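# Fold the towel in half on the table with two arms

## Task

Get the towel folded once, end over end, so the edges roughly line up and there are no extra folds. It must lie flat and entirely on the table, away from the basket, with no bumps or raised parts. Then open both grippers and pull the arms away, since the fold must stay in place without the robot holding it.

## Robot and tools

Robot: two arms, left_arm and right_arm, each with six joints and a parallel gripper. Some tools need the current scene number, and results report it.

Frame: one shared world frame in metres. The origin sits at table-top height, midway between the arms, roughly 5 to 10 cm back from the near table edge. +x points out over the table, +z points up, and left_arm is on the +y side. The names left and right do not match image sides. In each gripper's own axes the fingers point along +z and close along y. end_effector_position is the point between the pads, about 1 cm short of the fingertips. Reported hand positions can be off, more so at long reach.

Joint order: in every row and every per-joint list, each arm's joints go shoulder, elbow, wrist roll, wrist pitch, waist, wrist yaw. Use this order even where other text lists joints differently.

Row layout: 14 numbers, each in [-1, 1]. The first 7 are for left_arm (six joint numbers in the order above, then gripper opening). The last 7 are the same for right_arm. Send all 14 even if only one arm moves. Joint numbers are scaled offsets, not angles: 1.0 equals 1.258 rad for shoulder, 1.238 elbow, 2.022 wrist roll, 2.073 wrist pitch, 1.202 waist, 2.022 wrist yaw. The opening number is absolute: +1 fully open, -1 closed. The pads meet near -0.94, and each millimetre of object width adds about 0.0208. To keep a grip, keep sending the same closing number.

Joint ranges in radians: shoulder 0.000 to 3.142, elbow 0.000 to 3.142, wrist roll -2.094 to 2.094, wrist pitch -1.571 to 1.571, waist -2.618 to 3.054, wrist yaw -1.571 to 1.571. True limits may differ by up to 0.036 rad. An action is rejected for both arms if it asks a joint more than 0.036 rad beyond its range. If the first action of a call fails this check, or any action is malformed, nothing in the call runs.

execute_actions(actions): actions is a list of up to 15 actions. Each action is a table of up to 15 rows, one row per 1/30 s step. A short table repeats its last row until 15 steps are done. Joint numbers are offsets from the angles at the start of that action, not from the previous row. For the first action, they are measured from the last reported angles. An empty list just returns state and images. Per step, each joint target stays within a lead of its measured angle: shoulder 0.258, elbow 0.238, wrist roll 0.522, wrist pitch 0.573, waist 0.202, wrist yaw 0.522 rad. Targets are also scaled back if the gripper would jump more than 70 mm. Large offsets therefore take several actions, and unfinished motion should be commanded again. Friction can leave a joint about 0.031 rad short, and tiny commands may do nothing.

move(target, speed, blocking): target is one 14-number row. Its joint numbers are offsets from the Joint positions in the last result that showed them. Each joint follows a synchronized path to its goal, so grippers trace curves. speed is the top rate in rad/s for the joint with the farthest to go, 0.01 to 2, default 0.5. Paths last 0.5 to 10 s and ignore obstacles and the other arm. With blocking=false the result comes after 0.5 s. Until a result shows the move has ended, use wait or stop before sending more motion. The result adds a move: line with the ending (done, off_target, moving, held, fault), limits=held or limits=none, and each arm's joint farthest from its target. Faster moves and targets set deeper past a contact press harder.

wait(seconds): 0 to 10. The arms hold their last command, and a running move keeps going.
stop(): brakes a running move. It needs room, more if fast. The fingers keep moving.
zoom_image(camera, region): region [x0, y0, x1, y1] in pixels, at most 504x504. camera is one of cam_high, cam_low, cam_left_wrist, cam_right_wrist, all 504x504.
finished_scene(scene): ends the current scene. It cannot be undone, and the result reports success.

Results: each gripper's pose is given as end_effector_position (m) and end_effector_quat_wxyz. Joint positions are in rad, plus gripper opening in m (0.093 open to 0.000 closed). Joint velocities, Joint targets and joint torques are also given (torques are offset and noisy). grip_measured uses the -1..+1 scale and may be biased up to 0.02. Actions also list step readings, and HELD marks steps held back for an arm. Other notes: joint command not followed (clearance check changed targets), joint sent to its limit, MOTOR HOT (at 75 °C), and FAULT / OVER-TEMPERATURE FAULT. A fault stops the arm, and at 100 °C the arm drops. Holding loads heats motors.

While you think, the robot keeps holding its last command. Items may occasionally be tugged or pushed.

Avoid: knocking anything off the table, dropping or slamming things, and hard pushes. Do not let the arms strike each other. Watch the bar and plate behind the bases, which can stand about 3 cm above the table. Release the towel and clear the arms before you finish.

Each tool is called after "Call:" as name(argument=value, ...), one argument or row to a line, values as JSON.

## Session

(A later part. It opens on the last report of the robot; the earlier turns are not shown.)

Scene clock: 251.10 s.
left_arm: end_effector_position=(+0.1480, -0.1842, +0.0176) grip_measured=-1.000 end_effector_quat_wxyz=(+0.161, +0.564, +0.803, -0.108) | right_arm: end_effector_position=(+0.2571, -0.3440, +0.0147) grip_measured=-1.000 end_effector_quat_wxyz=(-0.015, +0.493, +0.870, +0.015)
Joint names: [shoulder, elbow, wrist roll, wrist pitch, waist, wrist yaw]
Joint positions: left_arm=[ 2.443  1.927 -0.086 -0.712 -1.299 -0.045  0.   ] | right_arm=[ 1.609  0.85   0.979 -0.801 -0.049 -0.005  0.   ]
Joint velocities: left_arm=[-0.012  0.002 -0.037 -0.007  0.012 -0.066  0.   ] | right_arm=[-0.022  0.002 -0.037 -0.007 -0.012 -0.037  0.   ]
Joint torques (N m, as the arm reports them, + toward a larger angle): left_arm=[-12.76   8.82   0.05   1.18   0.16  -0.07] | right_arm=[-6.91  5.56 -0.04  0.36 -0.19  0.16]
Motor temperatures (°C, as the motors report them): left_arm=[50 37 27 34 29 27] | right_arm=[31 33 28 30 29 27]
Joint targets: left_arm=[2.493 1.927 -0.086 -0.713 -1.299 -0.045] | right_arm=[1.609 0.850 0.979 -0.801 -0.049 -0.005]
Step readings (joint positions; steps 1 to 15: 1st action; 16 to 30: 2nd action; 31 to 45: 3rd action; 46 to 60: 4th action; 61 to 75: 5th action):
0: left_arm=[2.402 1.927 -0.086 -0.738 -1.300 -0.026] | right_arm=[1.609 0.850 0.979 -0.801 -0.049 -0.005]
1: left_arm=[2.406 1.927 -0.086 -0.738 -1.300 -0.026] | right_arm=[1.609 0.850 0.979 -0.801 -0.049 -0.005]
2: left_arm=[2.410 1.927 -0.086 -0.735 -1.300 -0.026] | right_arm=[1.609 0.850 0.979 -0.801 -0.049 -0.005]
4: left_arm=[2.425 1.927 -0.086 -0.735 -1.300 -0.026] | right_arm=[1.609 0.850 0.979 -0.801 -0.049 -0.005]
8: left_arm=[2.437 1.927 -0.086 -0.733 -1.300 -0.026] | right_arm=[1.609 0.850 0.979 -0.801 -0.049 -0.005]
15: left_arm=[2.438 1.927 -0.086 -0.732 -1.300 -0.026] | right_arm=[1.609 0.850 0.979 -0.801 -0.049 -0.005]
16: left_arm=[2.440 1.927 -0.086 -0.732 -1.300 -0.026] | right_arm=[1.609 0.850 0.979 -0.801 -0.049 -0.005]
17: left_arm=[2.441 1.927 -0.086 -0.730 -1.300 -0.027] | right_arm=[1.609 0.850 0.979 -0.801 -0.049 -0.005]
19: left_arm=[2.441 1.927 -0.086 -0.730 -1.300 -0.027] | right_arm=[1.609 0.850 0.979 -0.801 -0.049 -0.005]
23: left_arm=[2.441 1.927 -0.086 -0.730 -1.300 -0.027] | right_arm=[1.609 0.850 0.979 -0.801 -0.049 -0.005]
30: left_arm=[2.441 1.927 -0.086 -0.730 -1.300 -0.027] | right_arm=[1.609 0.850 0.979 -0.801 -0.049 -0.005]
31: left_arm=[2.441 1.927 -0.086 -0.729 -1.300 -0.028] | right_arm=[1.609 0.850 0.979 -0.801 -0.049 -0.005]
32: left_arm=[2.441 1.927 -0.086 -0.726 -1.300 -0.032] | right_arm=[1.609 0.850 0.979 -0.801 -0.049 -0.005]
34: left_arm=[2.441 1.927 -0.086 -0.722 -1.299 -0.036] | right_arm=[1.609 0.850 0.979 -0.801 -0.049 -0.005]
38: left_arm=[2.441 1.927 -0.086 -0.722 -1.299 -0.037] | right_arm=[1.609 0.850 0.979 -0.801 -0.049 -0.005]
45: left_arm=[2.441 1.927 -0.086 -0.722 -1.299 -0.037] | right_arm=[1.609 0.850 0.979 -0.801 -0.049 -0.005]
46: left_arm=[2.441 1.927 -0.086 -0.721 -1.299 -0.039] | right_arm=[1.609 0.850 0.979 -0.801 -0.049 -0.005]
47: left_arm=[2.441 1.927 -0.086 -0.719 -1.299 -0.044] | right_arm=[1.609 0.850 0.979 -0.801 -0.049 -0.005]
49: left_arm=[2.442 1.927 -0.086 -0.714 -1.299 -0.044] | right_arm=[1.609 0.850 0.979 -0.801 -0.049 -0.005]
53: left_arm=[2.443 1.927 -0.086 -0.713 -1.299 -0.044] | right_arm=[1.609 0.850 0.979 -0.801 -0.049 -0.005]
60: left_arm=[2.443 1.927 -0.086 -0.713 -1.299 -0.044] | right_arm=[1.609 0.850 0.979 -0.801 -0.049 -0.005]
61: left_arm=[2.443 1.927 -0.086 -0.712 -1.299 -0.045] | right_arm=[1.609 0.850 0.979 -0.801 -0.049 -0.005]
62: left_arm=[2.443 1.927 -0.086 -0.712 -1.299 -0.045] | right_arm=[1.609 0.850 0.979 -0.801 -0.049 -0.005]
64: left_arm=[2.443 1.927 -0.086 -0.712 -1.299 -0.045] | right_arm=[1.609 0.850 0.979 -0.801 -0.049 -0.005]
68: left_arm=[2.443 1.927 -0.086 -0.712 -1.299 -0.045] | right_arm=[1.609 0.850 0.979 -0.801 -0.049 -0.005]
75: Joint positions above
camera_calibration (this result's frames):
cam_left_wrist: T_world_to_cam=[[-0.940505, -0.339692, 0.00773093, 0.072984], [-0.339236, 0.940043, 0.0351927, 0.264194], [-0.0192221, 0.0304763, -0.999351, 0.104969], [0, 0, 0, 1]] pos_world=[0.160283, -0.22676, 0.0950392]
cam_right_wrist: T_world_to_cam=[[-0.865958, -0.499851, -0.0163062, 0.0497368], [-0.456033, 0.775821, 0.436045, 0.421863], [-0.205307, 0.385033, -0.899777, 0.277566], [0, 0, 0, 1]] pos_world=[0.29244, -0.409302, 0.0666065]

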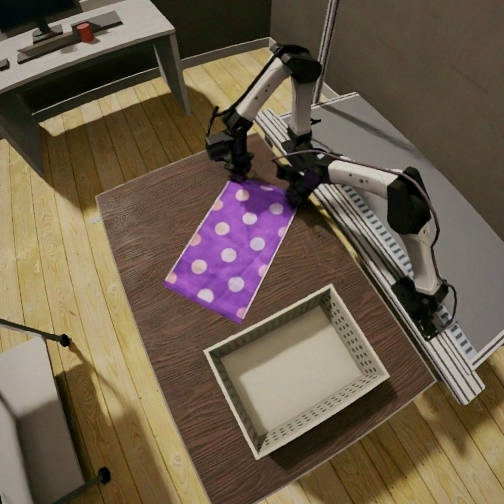

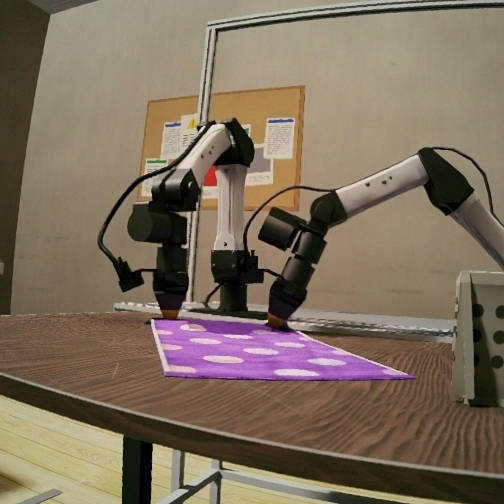

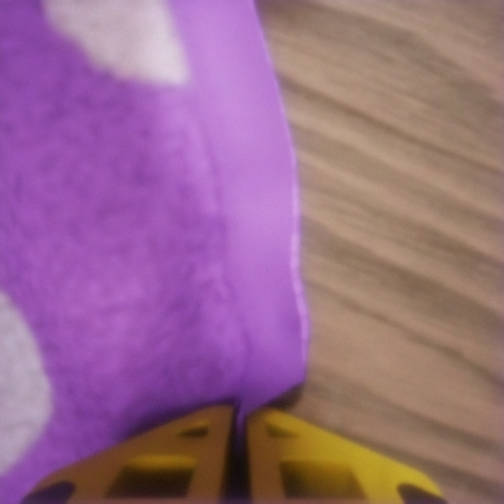

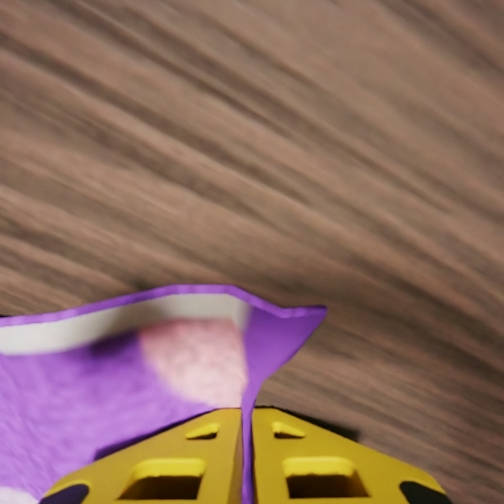

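Call:
move(
  target=[-0.416,-0.107,0,-0.148,0.02,0,-1,-0.174,0.447,0.163,-0.309,0.274,0,-1],
  speed=0.35,
)

Scene clock: 292.17 s.
left_arm: end_effector_position=(+0.1359, -0.1017, +0.2098) grip_measured=-1.000 end_effector_quat_wxyz=(+0.214, +0.546, +0.795, -0.150) | right_arm: end_effector_position=(+0.2491, -0.2686, +0.1937) grip_measured=-1.000 end_effector_quat_wxyz=(+0.011, +0.493, +0.868, +0.056)
Joint names: [shoulder, elbow, wrist roll, wrist pitch, waist, wrist yaw]
Joint positions: left_arm=[ 1.918  1.817 -0.086 -0.986 -1.281 -0.046  0.   ] | right_arm=[ 1.407  1.377  1.3   -1.434  0.271 -0.023  0.   ]
Joint velocities: left_arm=[-0.007 -0.002 -0.007 -0.007 -0.002 -0.007  0.   ] | right_arm=[ 0.007  0.002 -0.022  0.007 -0.002 -0.051  0.   ]
Joint torques (N m, as the arm reports them, + toward a larger angle): left_arm=[-12.58   6.92   0.04   1.15   0.66  -0.04] | right_arm=[-7.13  8.36  0.04  0.47  0.73  0.38]
Motor temperatures (°C, as the motors report them): left_arm=[48 37 27 34 29 27] | right_arm=[32 33 28 30 29 27]
Joint targets: left_arm=[1.919 1.794 -0.086 -1.019 -1.275 -0.045] | right_arm=[1.390 1.404 1.308 -1.441 0.281 -0.005]
move: off_target (left_arm, right_arm); limits=none; left_arm: farthest joint: the wrist pitch, 0.032 radians from its target (0.306 radians at the start); right_arm: farthest joint: the elbow, 0.026 radians from its target (0.553 radians at the start)
camera_calibration (this result's frames):
cam_left_wrist: T_world_to_cam=[[-0.934632, -0.355021, 0.0205717, 0.0830864], [-0.355156, 0.928919, -0.104752, 0.206109], [0.0180797, -0.105211, -0.994286, 0.274335], [0, 0, 0, 1]] pos_world=[0.145896, -0.133098, 0.292648]
cam_right_wrist: T_world_to_cam=[[-0.862424, -0.493324, -0.113385, 0.103077], [-0.490132, 0.757886, 0.430558, 0.28643], [-0.126472, 0.426897, -0.895413, 0.398715], [0, 0, 0, 1]] pos_world=[0.279711, -0.336441, 0.245378]

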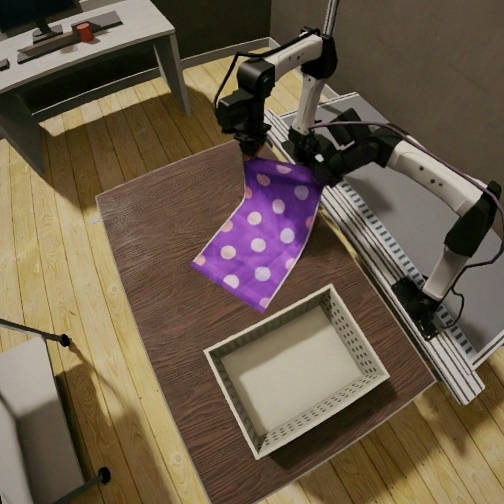

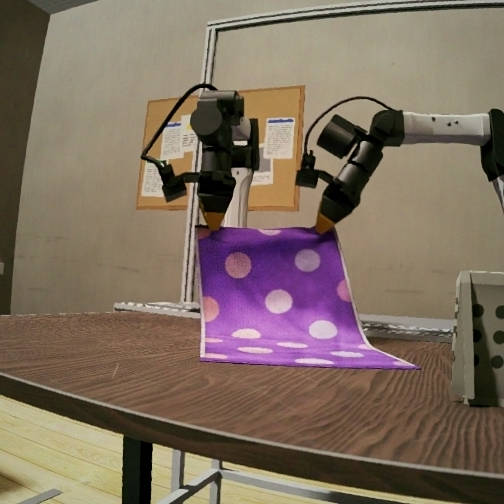

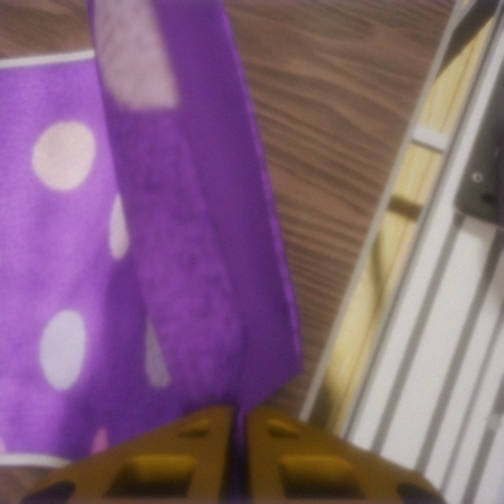

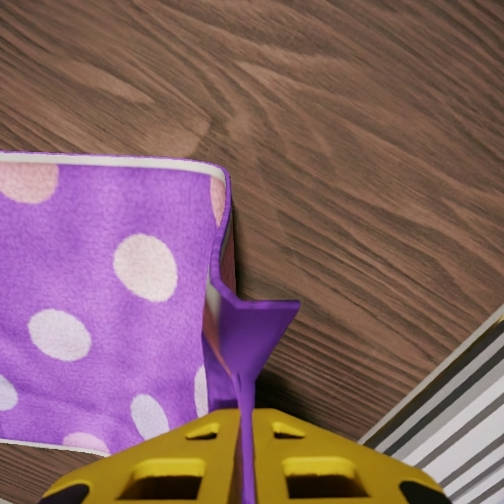

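Call:
move(
  target=[0.057,0.078,0,-0.012,-0.075,0,-1,-0.141,-0.116,-0.028,-0.016,-0.047,0,-1],
  speed=0.3,
)

Scene clock: 337.23 s.
left_arm: end_effector_position=(+0.1007, -0.1260, +0.2154) grip_measured=-1.000 end_effector_quat_wxyz=(+0.216, +0.578, +0.770, -0.164) | right_arm: end_effector_position=(+0.2133, -0.2868, +0.1928) grip_measured=-1.000 end_effector_quat_wxyz=(+0.015, +0.491, +0.869, +0.062)
Joint names: [shoulder, elbow, wrist roll, wrist pitch, waist, wrist yaw]
Joint positions: left_arm=[ 1.97   1.9   -0.086 -1.    -1.365 -0.047  0.   ] | right_arm=[ 1.249  1.254  1.252 -1.456  0.225 -0.032  0.   ]
Joint velocities: left_arm=[-0.007  0.002  0.037 -0.066 -0.002 -0.007  0.   ] | right_arm=[ 0.002  0.002  0.007 -0.022 -0.012  0.051  0.   ]
Joint torques (N m, as the arm reports them, + toward a larger angle): left_arm=[-11.43  10.53   0.04   1.36  -0.24  -0.04] | right_arm=[-5.74  4.78 -0.13  0.45 -1.22  0.26]
Motor temperatures (°C, as the motors report them): left_arm=[47 36 27 34 29 27] | right_arm=[32 37 28 30 29 27]
Joint targets: left_arm=[1.990 1.913 -0.086 -1.011 -1.371 -0.046] | right_arm=[1.230 1.233 1.244 -1.467 0.214 -0.023]
move: off_target (right_arm); limits=none; left_arm: farthest joint: the shoulder, 0.020 radians from its target (0.072 radians at the start); right_arm: farthest joint: the elbow, 0.021 radians from its target (0.144 radians at the start)
camera_calibration (this result's frames):
cam_left_wrist: T_world_to_cam=[[-0.960908, -0.27629, 0.017882, 0.0545816], [-0.276351, 0.953166, -0.122898, 0.215792], [0.0169111, -0.123036, -0.992258, 0.275394], [0, 0, 0, 1]] pos_world=[0.107425, -0.156722, 0.298806]
cam_right_wrist: T_world_to_cam=[[-0.859722, -0.494525, -0.127759, 0.06496], [-0.497378, 0.753695, 0.429603, 0.283488], [-0.116158, 0.432884, -0.893934, 0.400389], [0, 0, 0, 1]] pos_world=[0.243357, -0.354861, 0.244433]

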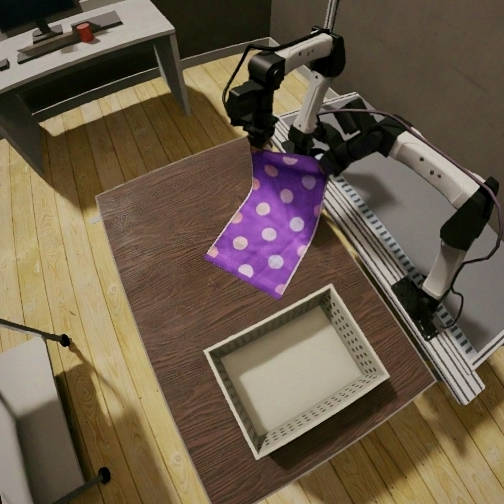

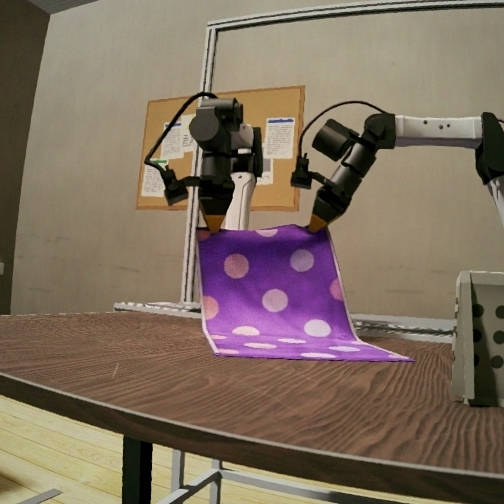

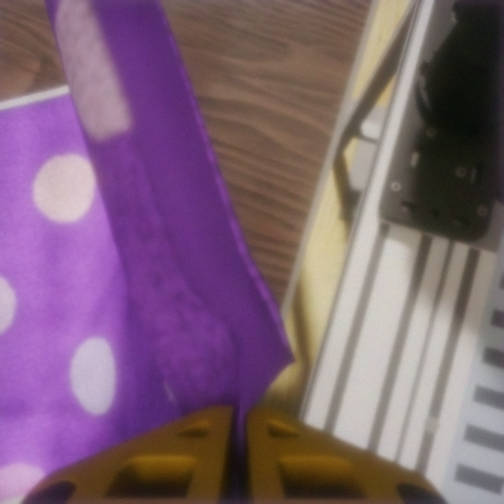

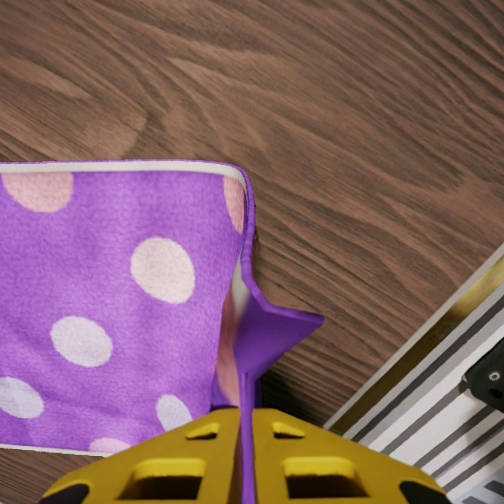

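Call:
move(
  target=[-0.122,-0.158,0.043,-0.015,0.273,0,-1,0.428,0.437,0.071,0.034,0.133,0,-1],
  speed=0.4,
)

Scene clock: 399.60 s.
left_arm: end_effector_position=(+0.2278, -0.0331, +0.2143) grip_measured=-1.000 end_effector_quat_wxyz=(+0.227, +0.480, +0.839, -0.115) | right_arm: end_effector_position=(+0.3382, -0.2008, +0.1965) grip_measured=-1.000 end_effector_quat_wxyz=(+0.009, +0.483, +0.872, +0.083)
Joint names: [shoulder, elbow, wrist roll, wrist pitch, waist, wrist yaw]
Joint positions: left_arm=[ 1.823  1.724 -0.006 -1.001 -1.039 -0.047  0.   ] | right_arm=[ 1.78   1.763  1.387 -1.407  0.376 -0.049  0.   ]
Joint velocities: left_arm=[ 0.002 -0.012  0.066  0.007 -0.002 -0.051  0.   ] | right_arm=[-0.007  0.007 -0.051 -0.037  0.007  0.051  0.   ]
Joint torques (N m, as the arm reports them, + toward a larger angle): left_arm=[-12.18   7.2    0.14   1.14   0.36  -0.05] | right_arm=[-8.88  8.83  0.02  0.8   0.63  0.35]
Motor temperatures (°C, as the motors report them): left_arm=[45 40 27 35 29 27] | right_arm=[31 34 28 29 29 27]
Joint targets: left_arm=[1.816 1.704 0.001 -1.031 -1.037 -0.047] | right_arm=[1.787 1.795 1.396 -1.386 0.385 -0.032]
move: off_target (left_arm, right_arm); limits=none; left_arm: farthest joint: the wrist pitch, 0.030 radians from its target (0.031 radians at the start); right_arm: farthest joint: the elbow, 0.032 radians from its target (0.541 radians at the start)
camera_calibration (this result's frames):
cam_left_wrist: T_world_to_cam=[[-0.859739, -0.510633, -0.0101724, 0.177614], [-0.507849, 0.856826, -0.089104, 0.204518], [0.0542154, -0.07144, -0.99597, 0.277595], [0, 0, 0, 1]] pos_world=[0.241516, -0.0647096, 0.296506]
cam_right_wrist: T_world_to_cam=[[-0.849028, -0.504423, -0.15719, 0.215539], [-0.515799, 0.726873, 0.45344, 0.275404], [-0.114469, 0.466061, -0.877316, 0.383775], [0, 0, 0, 1]] pos_world=[0.368982, -0.270323, 0.245694]

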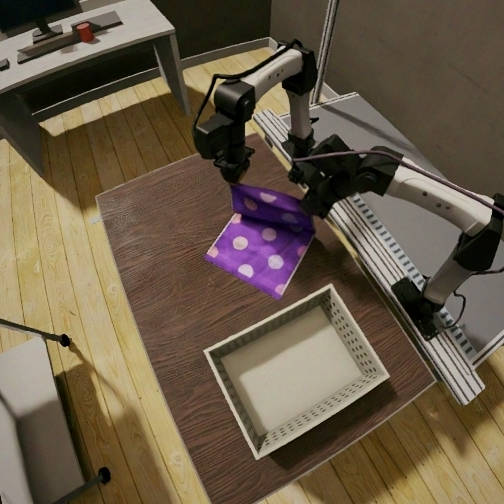

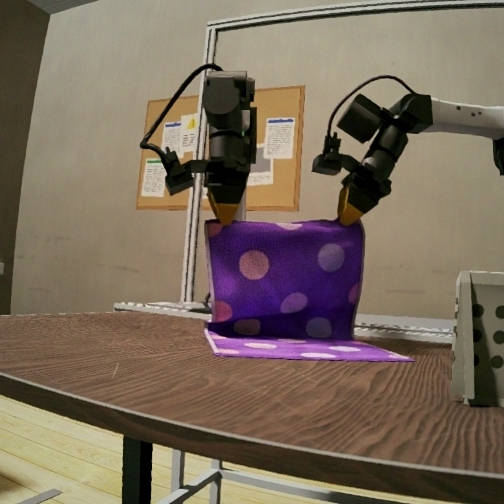

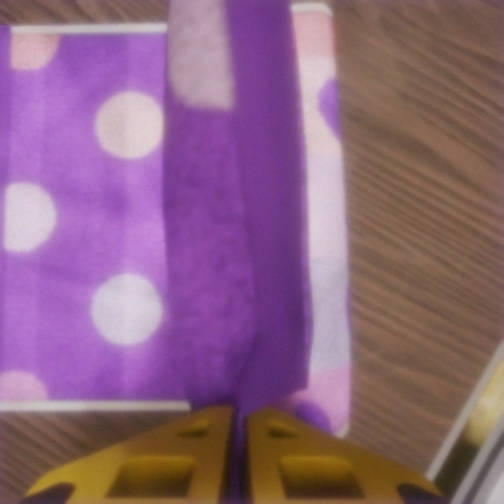

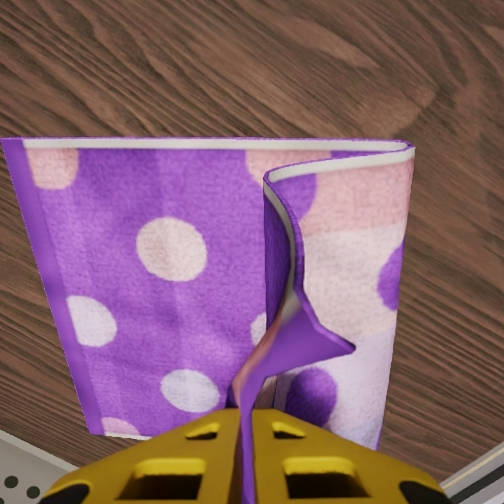

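Call:
move(
  target=[0.143,-0.011,0.112,-0.048,0.218,0,-1,0.254,0.132,0.031,0.148,0.06,0,-1],
  speed=0.35,
)

Scene clock: 426.50 s.
left_arm: end_effector_position=(+0.3153, +0.0389, +0.1370) grip_measured=-1.000 end_effector_quat_wxyz=(+0.140, +0.477, +0.867, -0.030) | right_arm: end_effector_position=(+0.4219, -0.1287, +0.1251) grip_measured=-1.000 end_effector_quat_wxyz=(+0.025, +0.475, +0.870, +0.128)
Joint names: [shoulder, elbow, wrist roll, wrist pitch, waist, wrist yaw]
Joint positions: left_arm=[ 1.989  1.724  0.214 -1.058 -0.779 -0.046  0.   ] | right_arm=[ 2.097  1.894  1.442 -1.125  0.441 -0.069  0.   ]
Joint velocities: left_arm=[ 0.012 -0.002 -0.081  0.007  0.022  0.022  0.   ] | right_arm=[ 0.002 -0.032 -0.051 -0.037  0.017 -0.081  0.   ]
Joint torques (N m, as the arm reports them, + toward a larger angle): left_arm=[-11.75   7.46   0.13   0.55   0.34  -0.04] | right_arm=[-12.69   9.2    0.01   1.     0.48   0.38]
Motor temperatures (°C, as the motors report them): left_arm=[46 38 27 35 29 27] | right_arm=[34 37 28 30 29 27]
Joint targets: left_arm=[2.003 1.711 0.221 -1.101 -0.777 -0.047] | right_arm=[2.099 1.927 1.450 -1.100 0.448 -0.049]
move: off_target (left_arm, right_arm); limits=none; left_arm: farthest joint: the wrist pitch, 0.043 radians from its target (0.099 radians at the start); right_arm: farthest joint: the elbow, 0.033 radians from its target (0.163 radians at the start)
camera_calibration (this result's frames):
cam_left_wrist: T_world_to_cam=[[-0.835505, -0.54558, -0.0653771, 0.290156], [-0.548838, 0.822835, 0.147373, 0.162246], [-0.0266091, 0.159012, -0.986918, 0.21632], [0, 0, 0, 1]] pos_world=[0.337229, -0.00959576, 0.208549]
cam_right_wrist: T_world_to_cam=[[-0.828724, -0.500205, -0.251019, 0.315464], [-0.556788, 0.691535, 0.460182, 0.310495], [-0.0565965, 0.521128, -0.8516, 0.276631], [0, 0, 0, 1]] pos_world=[0.449969, -0.201082, 0.171882]

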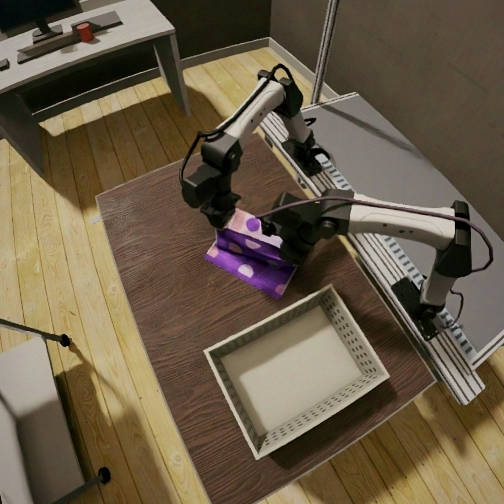

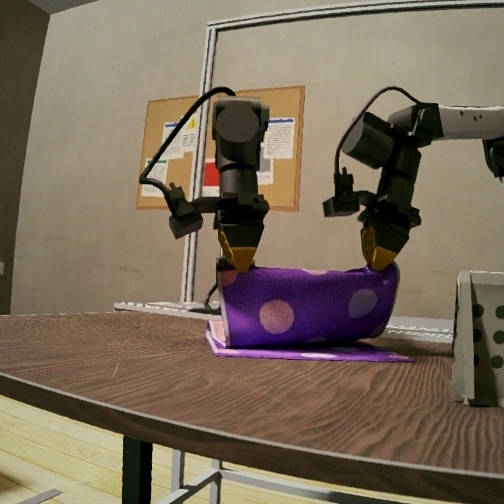

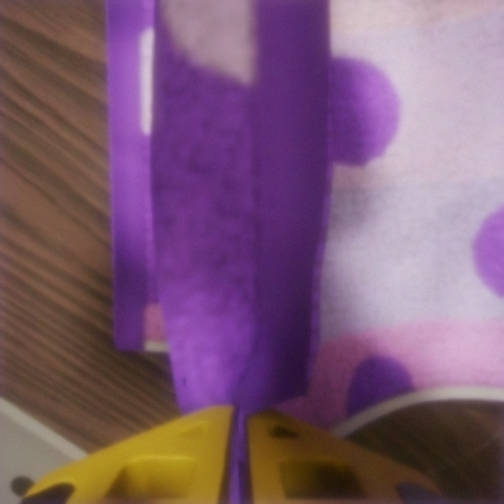

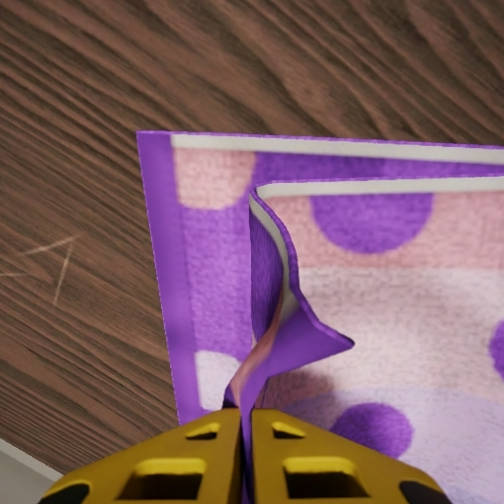

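Call:
move(
  target=[0.12,-0.092,0.067,0.071,0.109,0,-1,0.13,-0.059,0.01,0.186,0.02,0,-1],
  speed=0.3,
)

Scene clock: 437.60 s.
left_arm: end_effector_position=(+0.3585, +0.0711, +0.0599) grip_measured=-1.000 end_effector_quat_wxyz=(+0.111, +0.482, +0.869, -0.009) | right_arm: end_effector_position=(+0.4730, -0.0890, +0.0592) grip_measured=-1.000 end_effector_quat_wxyz=(+0.058, +0.466, +0.862, +0.192)
Joint names: [shoulder, elbow, wrist roll, wrist pitch, waist, wrist yaw]
Joint positions: left_arm=[ 2.122  1.631  0.345 -0.893 -0.655 -0.046  0.   ] | right_arm=[ 2.255  1.838  1.455 -0.766  0.457 -0.088  0.   ]
Joint velocities: left_arm=[-0.007 -0.002 -0.007  0.022 -0.007 -0.007  0.   ] | right_arm=[-0.007 -0.007 -0.051 -0.022 -0.007  0.007  0.   ]
Joint torques (N m, as the arm reports them, + toward a larger angle): left_arm=[-12.56   6.55   0.1    0.65   0.84  -0.05] | right_arm=[-13.89   5.66   0.01   1.28   0.61   0.34]
Motor temperatures (°C, as the motors report them): left_arm=[46 38 27 34 29 27] | right_arm=[37 38 28 30 29 27]
Joint targets: left_arm=[2.140 1.611 0.350 -0.910 -0.648 -0.046] | right_arm=[2.260 1.821 1.462 -0.740 0.465 -0.069]
move: off_target (right_arm); limits=none; left_arm: farthest joint: the elbow, 0.020 radians from its target (0.114 radians at the start); right_arm: farthest joint: the wrist pitch, 0.027 radians from its target (0.385 radians at the start)
camera_calibration (this result's frames):
cam_left_wrist: T_world_to_cam=[[-0.839767, -0.537764, -0.074843, 0.340322], [-0.539965, 0.812752, 0.218796, 0.164121], [-0.0568317, 0.22415, -0.972896, 0.141616], [0, 0, 0, 1]] pos_world=[0.382459, 0.0178798, 0.127339]
cam_right_wrist: T_world_to_cam=[[-0.788386, -0.476405, -0.389212, 0.352332], [-0.613732, 0.652504, 0.444491, 0.366167], [0.0422052, 0.589302, -0.80681, 0.159435], [0, 0, 0, 1]] pos_world=[0.495773, -0.165028, 0.103007]

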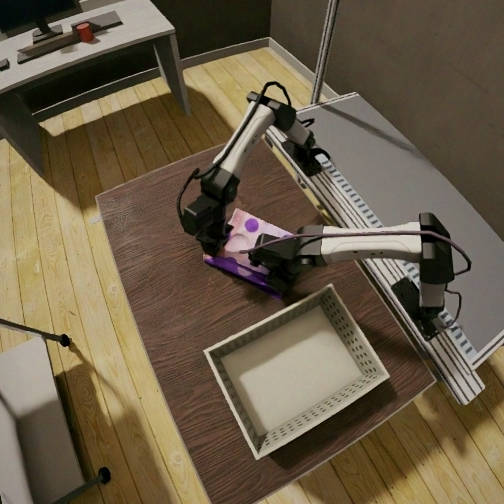

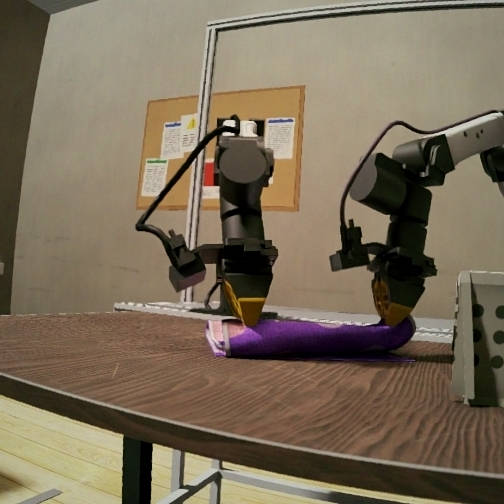

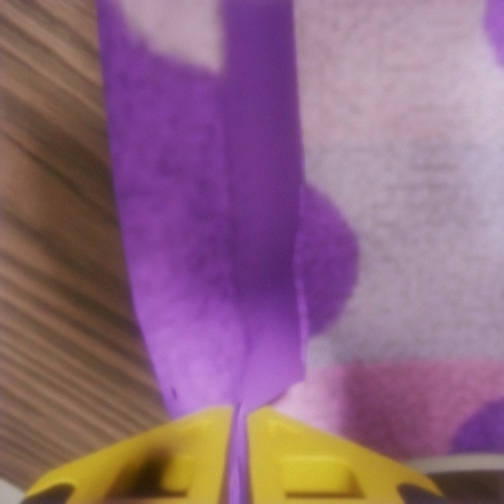

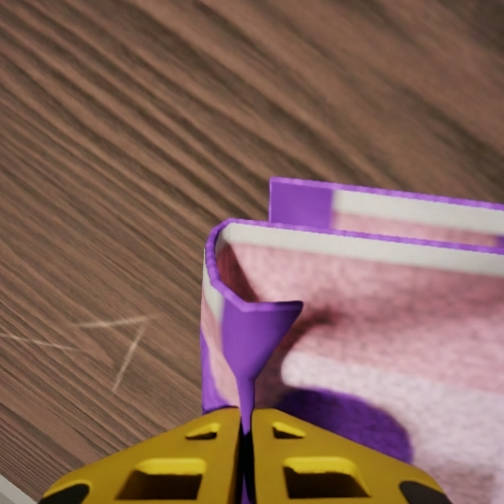

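Call:
execute_actions(
  actions=[
    [[0,0,0,0,0,0,-0.6,0,0,0,0,0,0,-0.6]],
    [[0,0,0,0,0,0,0,0,0,0,0,0,0,0]],
    [[-0.06,0,0,0,0,0,0.2,-0.06,0,0,0,0,0,0.2]],
    [[-0.13,0,0,0,0,0,0.2,-0.13,0,0,0,0,0,0.2]],
    [[-0.2,0,0,0,0,0,0.2,-0.2,0,0,0,0,-0.1,0.2]],
    [[-0.2,0,0,0,0.2,0,0.2,-0.2,0,0,0,0,-0.25,0.2]],
    [[-0.15,0,0,0,0.2,0,0.2,-0.15,0,0,0,0,-0.25,0.2]],
    [[0,0,0,0,0.16,0,0.2,0,0,0,0,0,-0.16,0.2]],
  ],
)

Scene clock: 477.00 s.
left_arm: end_effector_position=(+0.3049, +0.3734, +0.4729) grip_measured=+0.198 end_effector_quat_wxyz=(+0.593, +0.107, +0.790, +0.111) | right_arm: end_effector_position=(+0.1344, -0.1076, +0.5337) grip_measured=+0.198 end_effector_quat_wxyz=(-0.201, -0.079, +0.693, +0.688)
Joint names: [shoulder, elbow, wrist roll, wrist pitch, waist, wrist yaw]
Joint positions: left_arm=[ 1.096  1.671  0.348 -0.859  0.017 -0.065  0.055] | right_arm=[ 1.292  1.805  1.455 -0.793  0.452 -1.517  0.055]
Joint velocities: left_arm=[-0.017  0.002  0.037 -0.081 -0.002  0.022  0.   ] | right_arm=[ 0.007  0.002  0.007 -0.037  0.002 -0.066 -0.001]
Joint torques (N m, as the arm reports them, + toward a larger angle): left_arm=[-2.18  7.79  0.01  2.36  0.64  0.01] | right_arm=[-3.79  5.65 -0.09  1.43 -0.1  -0.23]
Motor temperatures (°C, as the motors report them): left_arm=[47 37 27 34 29 27] | right_arm=[44 36 28 32 29 27]
Joint targets: left_arm=[1.095 1.671 0.346 -0.860 0.024 -0.061] | right_arm=[1.291 1.805 1.455 -0.792 0.453 -1.536]
Step readings (joint positions; steps 1 to 15: 1st action; 16 to 30: 2nd action; 31 to 45: 3rd action; 46 to 60: 4th action; 61 to 75: 5th action; 76 to 90: 6th action; 91 to 105: 7th action; 106 to 120: 8th action):
0: left_arm=[2.122 1.631 0.345 -0.893 -0.655 -0.046] | right_arm=[2.255 1.838 1.455 -0.766 0.457 -0.088]
1: left_arm=[2.122 1.631 0.345 -0.892 -0.655 -0.046] | right_arm=[2.255 1.838 1.455 -0.766 0.457 -0.089]
2: left_arm=[2.122 1.631 0.345 -0.892 -0.655 -0.046] | right_arm=[2.255 1.838 1.455 -0.766 0.457 -0.089]
4: left_arm=[2.122 1.631 0.345 -0.893 -0.655 -0.046] | right_arm=[2.255 1.838 1.455 -0.766 0.457 -0.089]
8: left_arm=[2.122 1.631 0.345 -0.893 -0.655 -0.046] | right_arm=[2.255 1.838 1.455 -0.766 0.457 -0.089]
15: left_arm=[2.122 1.631 0.345 -0.893 -0.655 -0.046] | right_arm=[2.255 1.838 1.455 -0.766 0.457 -0.089]
16: left_arm=[2.122 1.631 0.345 -0.893 -0.655 -0.046] | right_arm=[2.255 1.838 1.455 -0.766 0.457 -0.089]
17: left_arm=[2.122 1.631 0.345 -0.893 -0.655 -0.046] | right_arm=[2.255 1.838 1.455 -0.766 0.457 -0.089]
19: left_arm=[2.122 1.631 0.345 -0.893 -0.655 -0.046] | right_arm=[2.255 1.838 1.455 -0.766 0.457 -0.089]
23: left_arm=[2.122 1.631 0.345 -0.893 -0.655 -0.046] | right_arm=[2.255 1.838 1.455 -0.766 0.457 -0.089]
30: left_arm=[2.122 1.631 0.345 -0.893 -0.655 -0.046] | right_arm=[2.255 1.838 1.455 -0.766 0.457 -0.089]
31: left_arm=[2.116 1.630 0.345 -0.893 -0.655 -0.046] | right_arm=[2.250 1.838 1.455 -0.766 0.457 -0.089]
32: left_arm=[2.106 1.629 0.345 -0.897 -0.655 -0.046] | right_arm=[2.245 1.838 1.455 -0.769 0.457 -0.089]
34: left_arm=[2.076 1.629 0.345 -0.899 -0.655 -0.046] | right_arm=[2.224 1.838 1.455 -0.770 0.457 -0.089]
38: left_arm=[2.035 1.629 0.345 -0.899 -0.655 -0.046] | right_arm=[2.192 1.838 1.455 -0.770 0.457 -0.089]
45: left_arm=[2.034 1.629 0.345 -0.899 -0.655 -0.046] | right_arm=[2.190 1.838 1.455 -0.770 0.457 -0.089]
46: left_arm=[2.019 1.626 0.345 -0.897 -0.655 -0.046] | right_arm=[2.180 1.836 1.455 -0.770 0.457 -0.089]
47: left_arm=[1.995 1.618 0.345 -0.904 -0.655 -0.046] | right_arm=[2.162 1.828 1.455 -0.776 0.457 -0.089]
49: left_arm=[1.928 1.617 0.345 -0.912 -0.655 -0.046] | right_arm=[2.109 1.825 1.455 -0.783 0.457 -0.089]
53: left_arm=[1.840 1.635 0.345 -0.900 -0.655 -0.046] | right_arm=[2.020 1.825 1.455 -0.775 0.457 -0.089]
60: left_arm=[1.851 1.637 0.345 -0.896 -0.655 -0.046] | right_arm=[2.019 1.825 1.455 -0.773 0.457 -0.089]
61: left_arm=[1.837 1.633 0.345 -0.894 -0.655 -0.046] | right_arm=[2.009 1.823 1.455 -0.773 0.457 -0.103]
62: left_arm=[1.812 1.624 0.345 -0.900 -0.655 -0.046] | right_arm=[1.991 1.816 1.455 -0.779 0.457 -0.123]
64: left_arm=[1.731 1.621 0.345 -0.911 -0.655 -0.046] | right_arm=[1.934 1.813 1.455 -0.787 0.457 -0.161]
68: left_arm=[1.577 1.642 0.345 -0.898 -0.655 -0.046] | right_arm=[1.795 1.813 1.455 -0.783 0.457 -0.231]
75: left_arm=[1.577 1.652 0.345 -0.884 -0.655 -0.046] | right_arm=[1.756 1.823 1.455 -0.775 0.457 -0.274]
76: left_arm=[1.570 1.649 0.345 -0.884 -0.645 -0.040] | right_arm=[1.750 1.822 1.455 -0.775 0.455 -0.304]
77: left_arm=[1.553 1.642 0.345 -0.889 -0.622 -0.036] | right_arm=[1.736 1.815 1.455 -0.781 0.455 -0.348]
79: left_arm=[1.492 1.639 0.345 -0.897 -0.548 -0.036] | right_arm=[1.690 1.812 1.455 -0.788 0.455 -0.430]
83: left_arm=[1.341 1.646 0.345 -0.889 -0.415 -0.051] | right_arm=[1.565 1.812 1.455 -0.788 0.455 -0.596]
90: left_arm=[1.300 1.663 0.345 -0.872 -0.407 -0.053] | right_arm=[1.491 1.812 1.455 -0.782 0.455 -0.741]
91: left_arm=[1.293 1.660 0.346 -0.871 -0.390 -0.044] | right_arm=[1.486 1.811 1.455 -0.782 0.453 -0.775]
92: left_arm=[1.277 1.653 0.346 -0.876 -0.350 -0.039] | right_arm=[1.476 1.806 1.455 -0.787 0.453 -0.823]
94: left_arm=[1.221 1.652 0.346 -0.881 -0.247 -0.044] | right_arm=[1.438 1.805 1.455 -0.793 0.453 -0.915]
98: left_arm=[1.103 1.663 0.346 -0.872 -0.169 -0.061] | right_arm=[1.333 1.805 1.455 -0.793 0.453 -1.093]
105: left_arm=[1.095 1.671 0.346 -0.860 -0.169 -0.061] | right_arm=[1.291 1.805 1.455 -0.792 0.453 -1.213]
106: left_arm=[1.096 1.671 0.347 -0.860 -0.140 -0.046] | right_arm=[1.292 1.805 1.455 -0.792 0.452 -1.253]
107: left_arm=[1.096 1.671 0.348 -0.860 -0.081 -0.045] | right_arm=[1.292 1.805 1.455 -0.793 0.452 -1.308]
109: left_arm=[1.096 1.671 0.348 -0.859 0.001 -0.061] | right_arm=[1.292 1.805 1.455 -0.793 0.452 -1.391]
113: left_arm=[1.096 1.671 0.348 -0.859 0.017 -0.065] | right_arm=[1.292 1.805 1.455 -0.793 0.452 -1.474]
120: Joint positions above
camera_calibration (this result's frames):
cam_left_wrist: T_world_to_cam=[[-0.0493476, -0.954579, -0.293844, 0.506919], [-0.645877, 0.254909, -0.719628, 0.483468], [0.761845, 0.154275, -0.629119, 0.0864915], [0, 0, 0, 1]] pos_world=[0.271383, 0.34731, 0.551286]
cam_right_wrist: T_world_to_cam=[[-0.184435, -0.0415694, -0.981965, 0.543132], [-0.674442, -0.721395, 0.157214, -0.0267545], [-0.71492, 0.691275, 0.105014, 0.1935], [0, 0, 0, 1]] pos_world=[0.220465, -0.130485, 0.517223]

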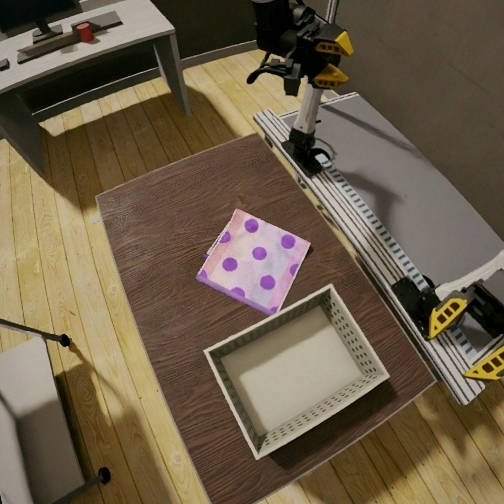

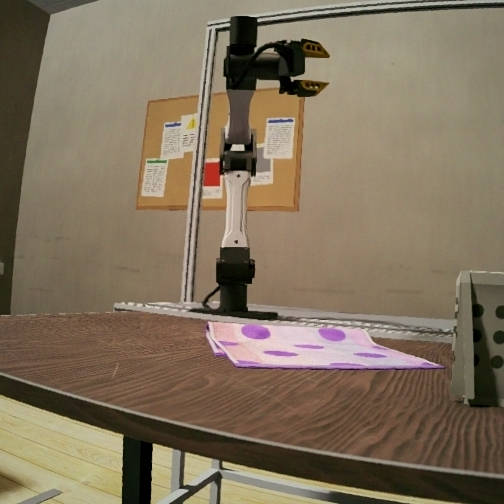

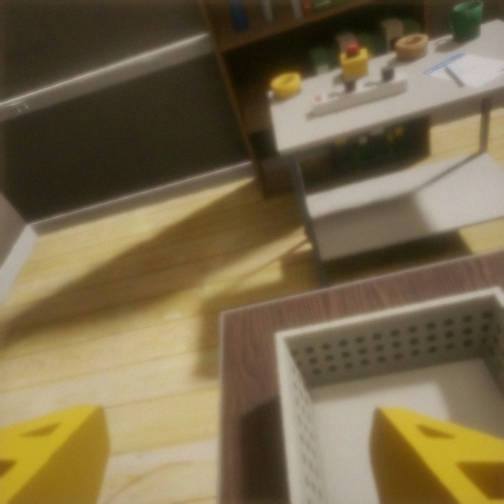

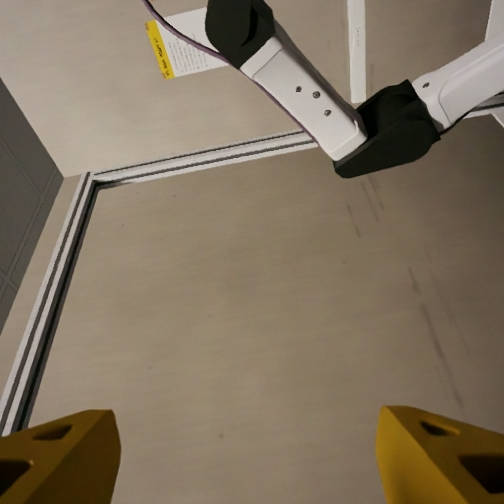

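Call:
zoom_image(
  camera="cam_high",
  region=[170,185,340,345],
)

Call:
zoom_image(
  camera="cam_low",
  region=[180,290,480,400],
)

Region (170, 185, 340, 345) of cam_high's 504x504 image, scaled by 2.965, with more detail than that image has; it fills the top 474 rows of this view, and the rest is white.

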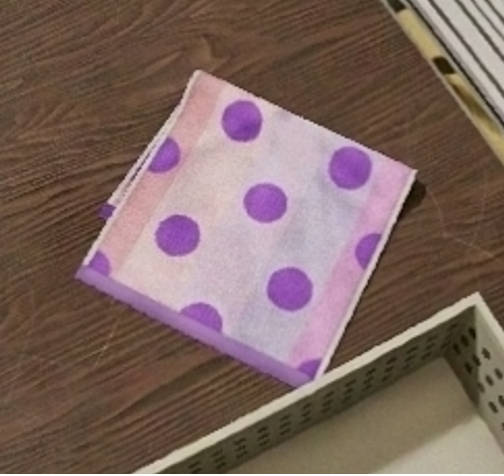

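Region (180, 290, 480, 400) of cam_low's 504x504 image, scaled by 1.680, with more detail than that image has; it fills the top 185 rows of this view, and the rest is white.

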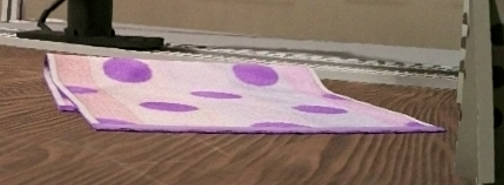

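Call:
move(
  target=[0.5,0.346,-0.073,0.017,-0.455,0.091,0.1,-0.3,-0.3,-0.6,0,-0.5,0.75,1],
  speed=1,
)

Call:
move(
  target=[0.585,0,0,0,0,0,0.1,0,0,0,0,0,0,1],
  speed=0.7,
)

Scene clock: 567.33 s.
left_arm: end_effector_position=(+0.4026, +0.0987, +0.4367) grip_measured=+0.103 end_effector_quat_wxyz=(+0.525, +0.326, +0.772, -0.149) | right_arm: end_effector_position=(+0.2927, -0.3857, +0.4359) grip_measured=+0.984 end_effector_quat_wxyz=(+0.590, +0.165, +0.789, +0.048)
Joint names: [shoulder, elbow, wrist roll, wrist pitch, waist, wrist yaw]
Joint positions: left_arm=[ 1.712  2.088  0.208 -0.83  -0.52   0.109  0.05 ] | right_arm=[ 0.936  1.452  0.251 -0.793 -0.138 -0.006  0.092]
Joint velocities: left_arm=[-0.002  0.002  0.007 -0.007 -0.002  0.007 -0.   ] | right_arm=[-0.002  0.002  0.022 -0.007  0.002 -0.037  0.001]
Joint torques (N m, as the arm reports them, + toward a larger angle): left_arm=[-8.66  9.78 -0.04  2.36 -0.53  0.11] | right_arm=[-3.    4.85 -0.13  2.02 -1.24  0.14]
Motor temperatures (°C, as the motors report them): left_arm=[35 38 27 43 29 27] | right_arm=[33 35 28 34 29 27]
Joint targets: left_arm=[1.725 2.099 0.200 -0.824 -0.530 0.119] | right_arm=[0.915 1.433 0.241 -0.793 -0.149 -0.001]
move: off_target (right_arm); limits=none; left_arm: farthest joint: the shoulder, 0.013 radians from its target (0.629 radians at the start); right_arm: farthest joint: the shoulder, 0.021 radians from its target (0.378 radians at the start)
camera_calibration (this result's frames):
cam_left_wrist: T_world_to_cam=[[-0.66847, -0.73673, -0.101866, 0.382809], [-0.508203, 0.552468, -0.660688, 0.480074], [0.543027, -0.389881, -0.743716, 0.223521], [0, 0, 0, 1]] pos_world=[0.378493, 0.103948, 0.522411]
cam_right_wrist: T_world_to_cam=[[-0.20181, -0.93628, -0.287495, -0.177939], [-0.603714, 0.350055, -0.716234, 0.667989], [0.771234, 0.0290217, -0.63589, 0.141736], [0, 0, 0, 1]] pos_world=[0.258053, -0.404547, 0.517408]

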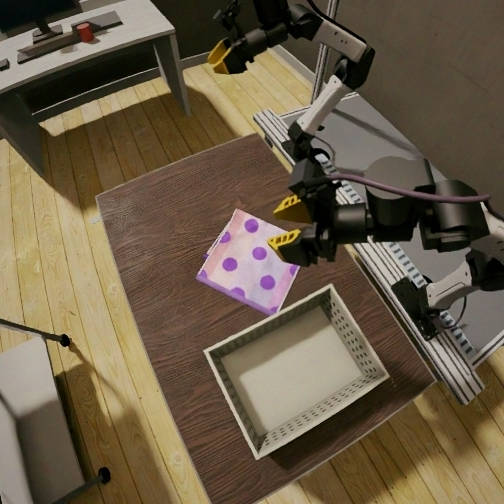

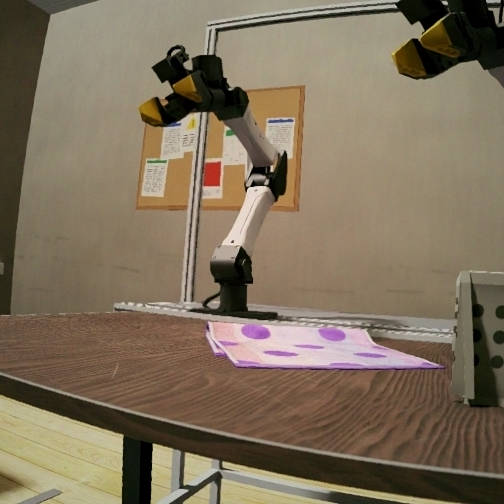

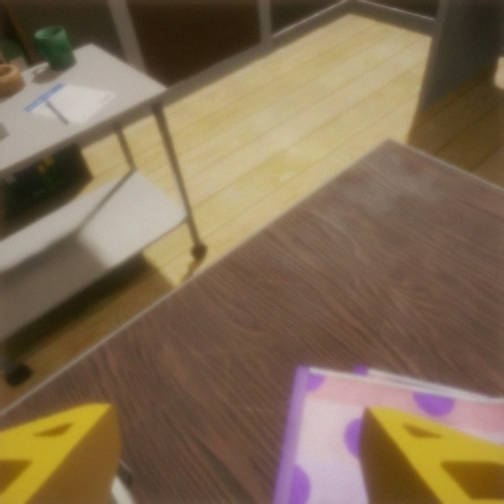

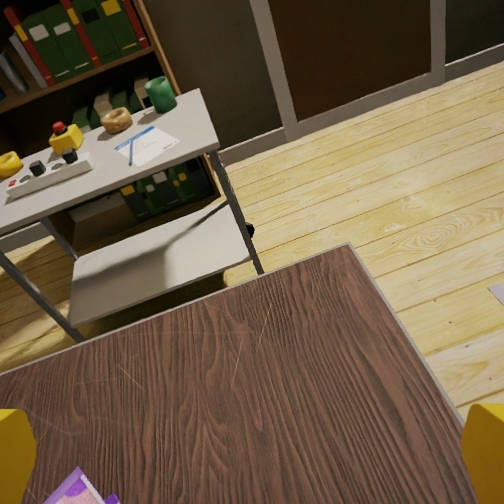

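Scene clock: 569.00 s.
left_arm: end_effector_position=(+0.4771, +0.0392, +0.0525) grip_measured=+0.103 end_effector_quat_wxyz=(+0.187, +0.365, +0.906, -0.102) | right_arm: end_effector_position=(+0.2927, -0.3857, +0.4359) grip_measured=+0.984 end_effector_quat_wxyz=(+0.590, +0.165, +0.789, +0.048)
Joint names: [shoulder, elbow, wrist roll, wrist pitch, waist, wrist yaw]
Joint positions: left_arm=[ 2.449  2.091  0.208 -0.838 -0.52   0.109  0.05 ] | right_arm=[ 0.936  1.452  0.251 -0.793 -0.138 -0.006  0.092]
Joint velocities: left_arm=[ 0.007 -0.002 -0.051 -0.081  0.002  0.022  0.001] | right_arm=[-0.022  0.002 -0.007  0.022  0.007 -0.037  0.001]
Joint torques (N m, as the arm reports them, + toward a larger angle): left_arm=[-17.83   8.89   0.05   1.35   0.18   0.05] | right_arm=[-1.12  6.3  -0.05  2.02 -0.19  0.11]
Motor temperatures (°C, as the motors report them): left_arm=[36 38 27 43 29 27] | right_arm=[33 36 28 35 29 27]
Joint targets: left_arm=[2.448 2.088 0.208 -0.830 -0.520 0.109] | right_arm=[0.936 1.452 0.251 -0.793 -0.138 -0.006]
move: done; limits=none; left_arm: farthest joint: the wrist pitch, 0.008 radians from its target (0.000 radians at the start); right_arm: farthest joint: the waist, 0.000 radians from its target (0.000 radians at the start)
camera_calibration (this result's frames):
cam_left_wrist: T_world_to_cam=[[-0.699571, -0.711754, 0.0632876, 0.354909], [-0.713292, 0.700862, -0.00247979, 0.354402], [-0.0425909, -0.0468773, -0.997992, 0.153433], [0, 0, 0, 1]] pos_world=[0.507611, 0.0114135, 0.131543]
cam_right_wrist: T_world_to_cam=[[-0.20181, -0.93628, -0.287495, -0.177939], [-0.603714, 0.350055, -0.716234, 0.667989], [0.771234, 0.0290217, -0.63589, 0.141736], [0, 0, 0, 1]] pos_world=[0.258053, -0.404547, 0.517408]

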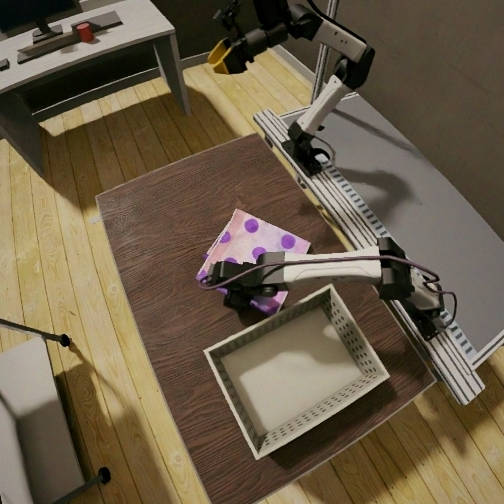

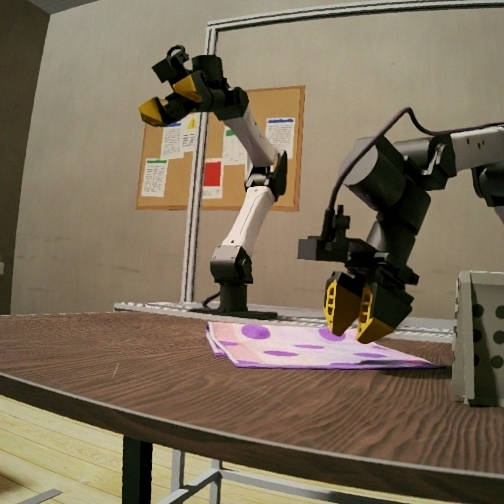

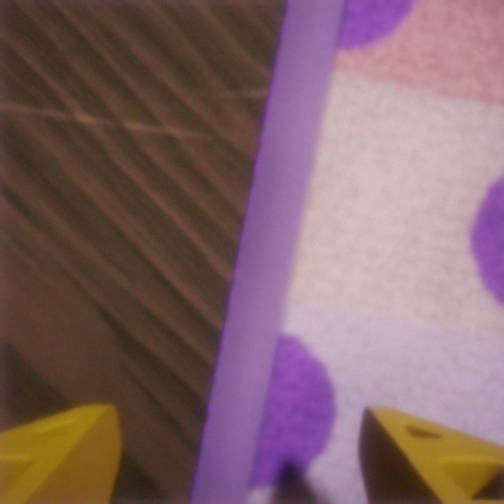

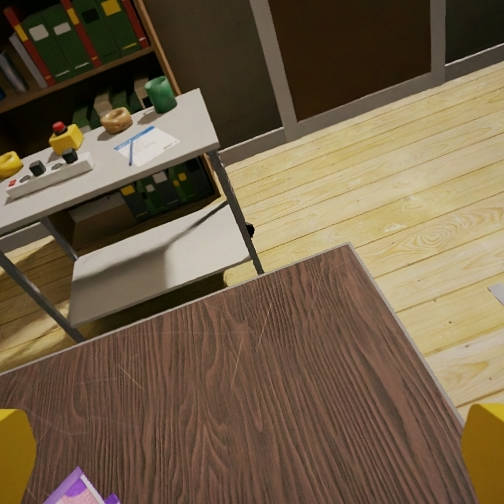

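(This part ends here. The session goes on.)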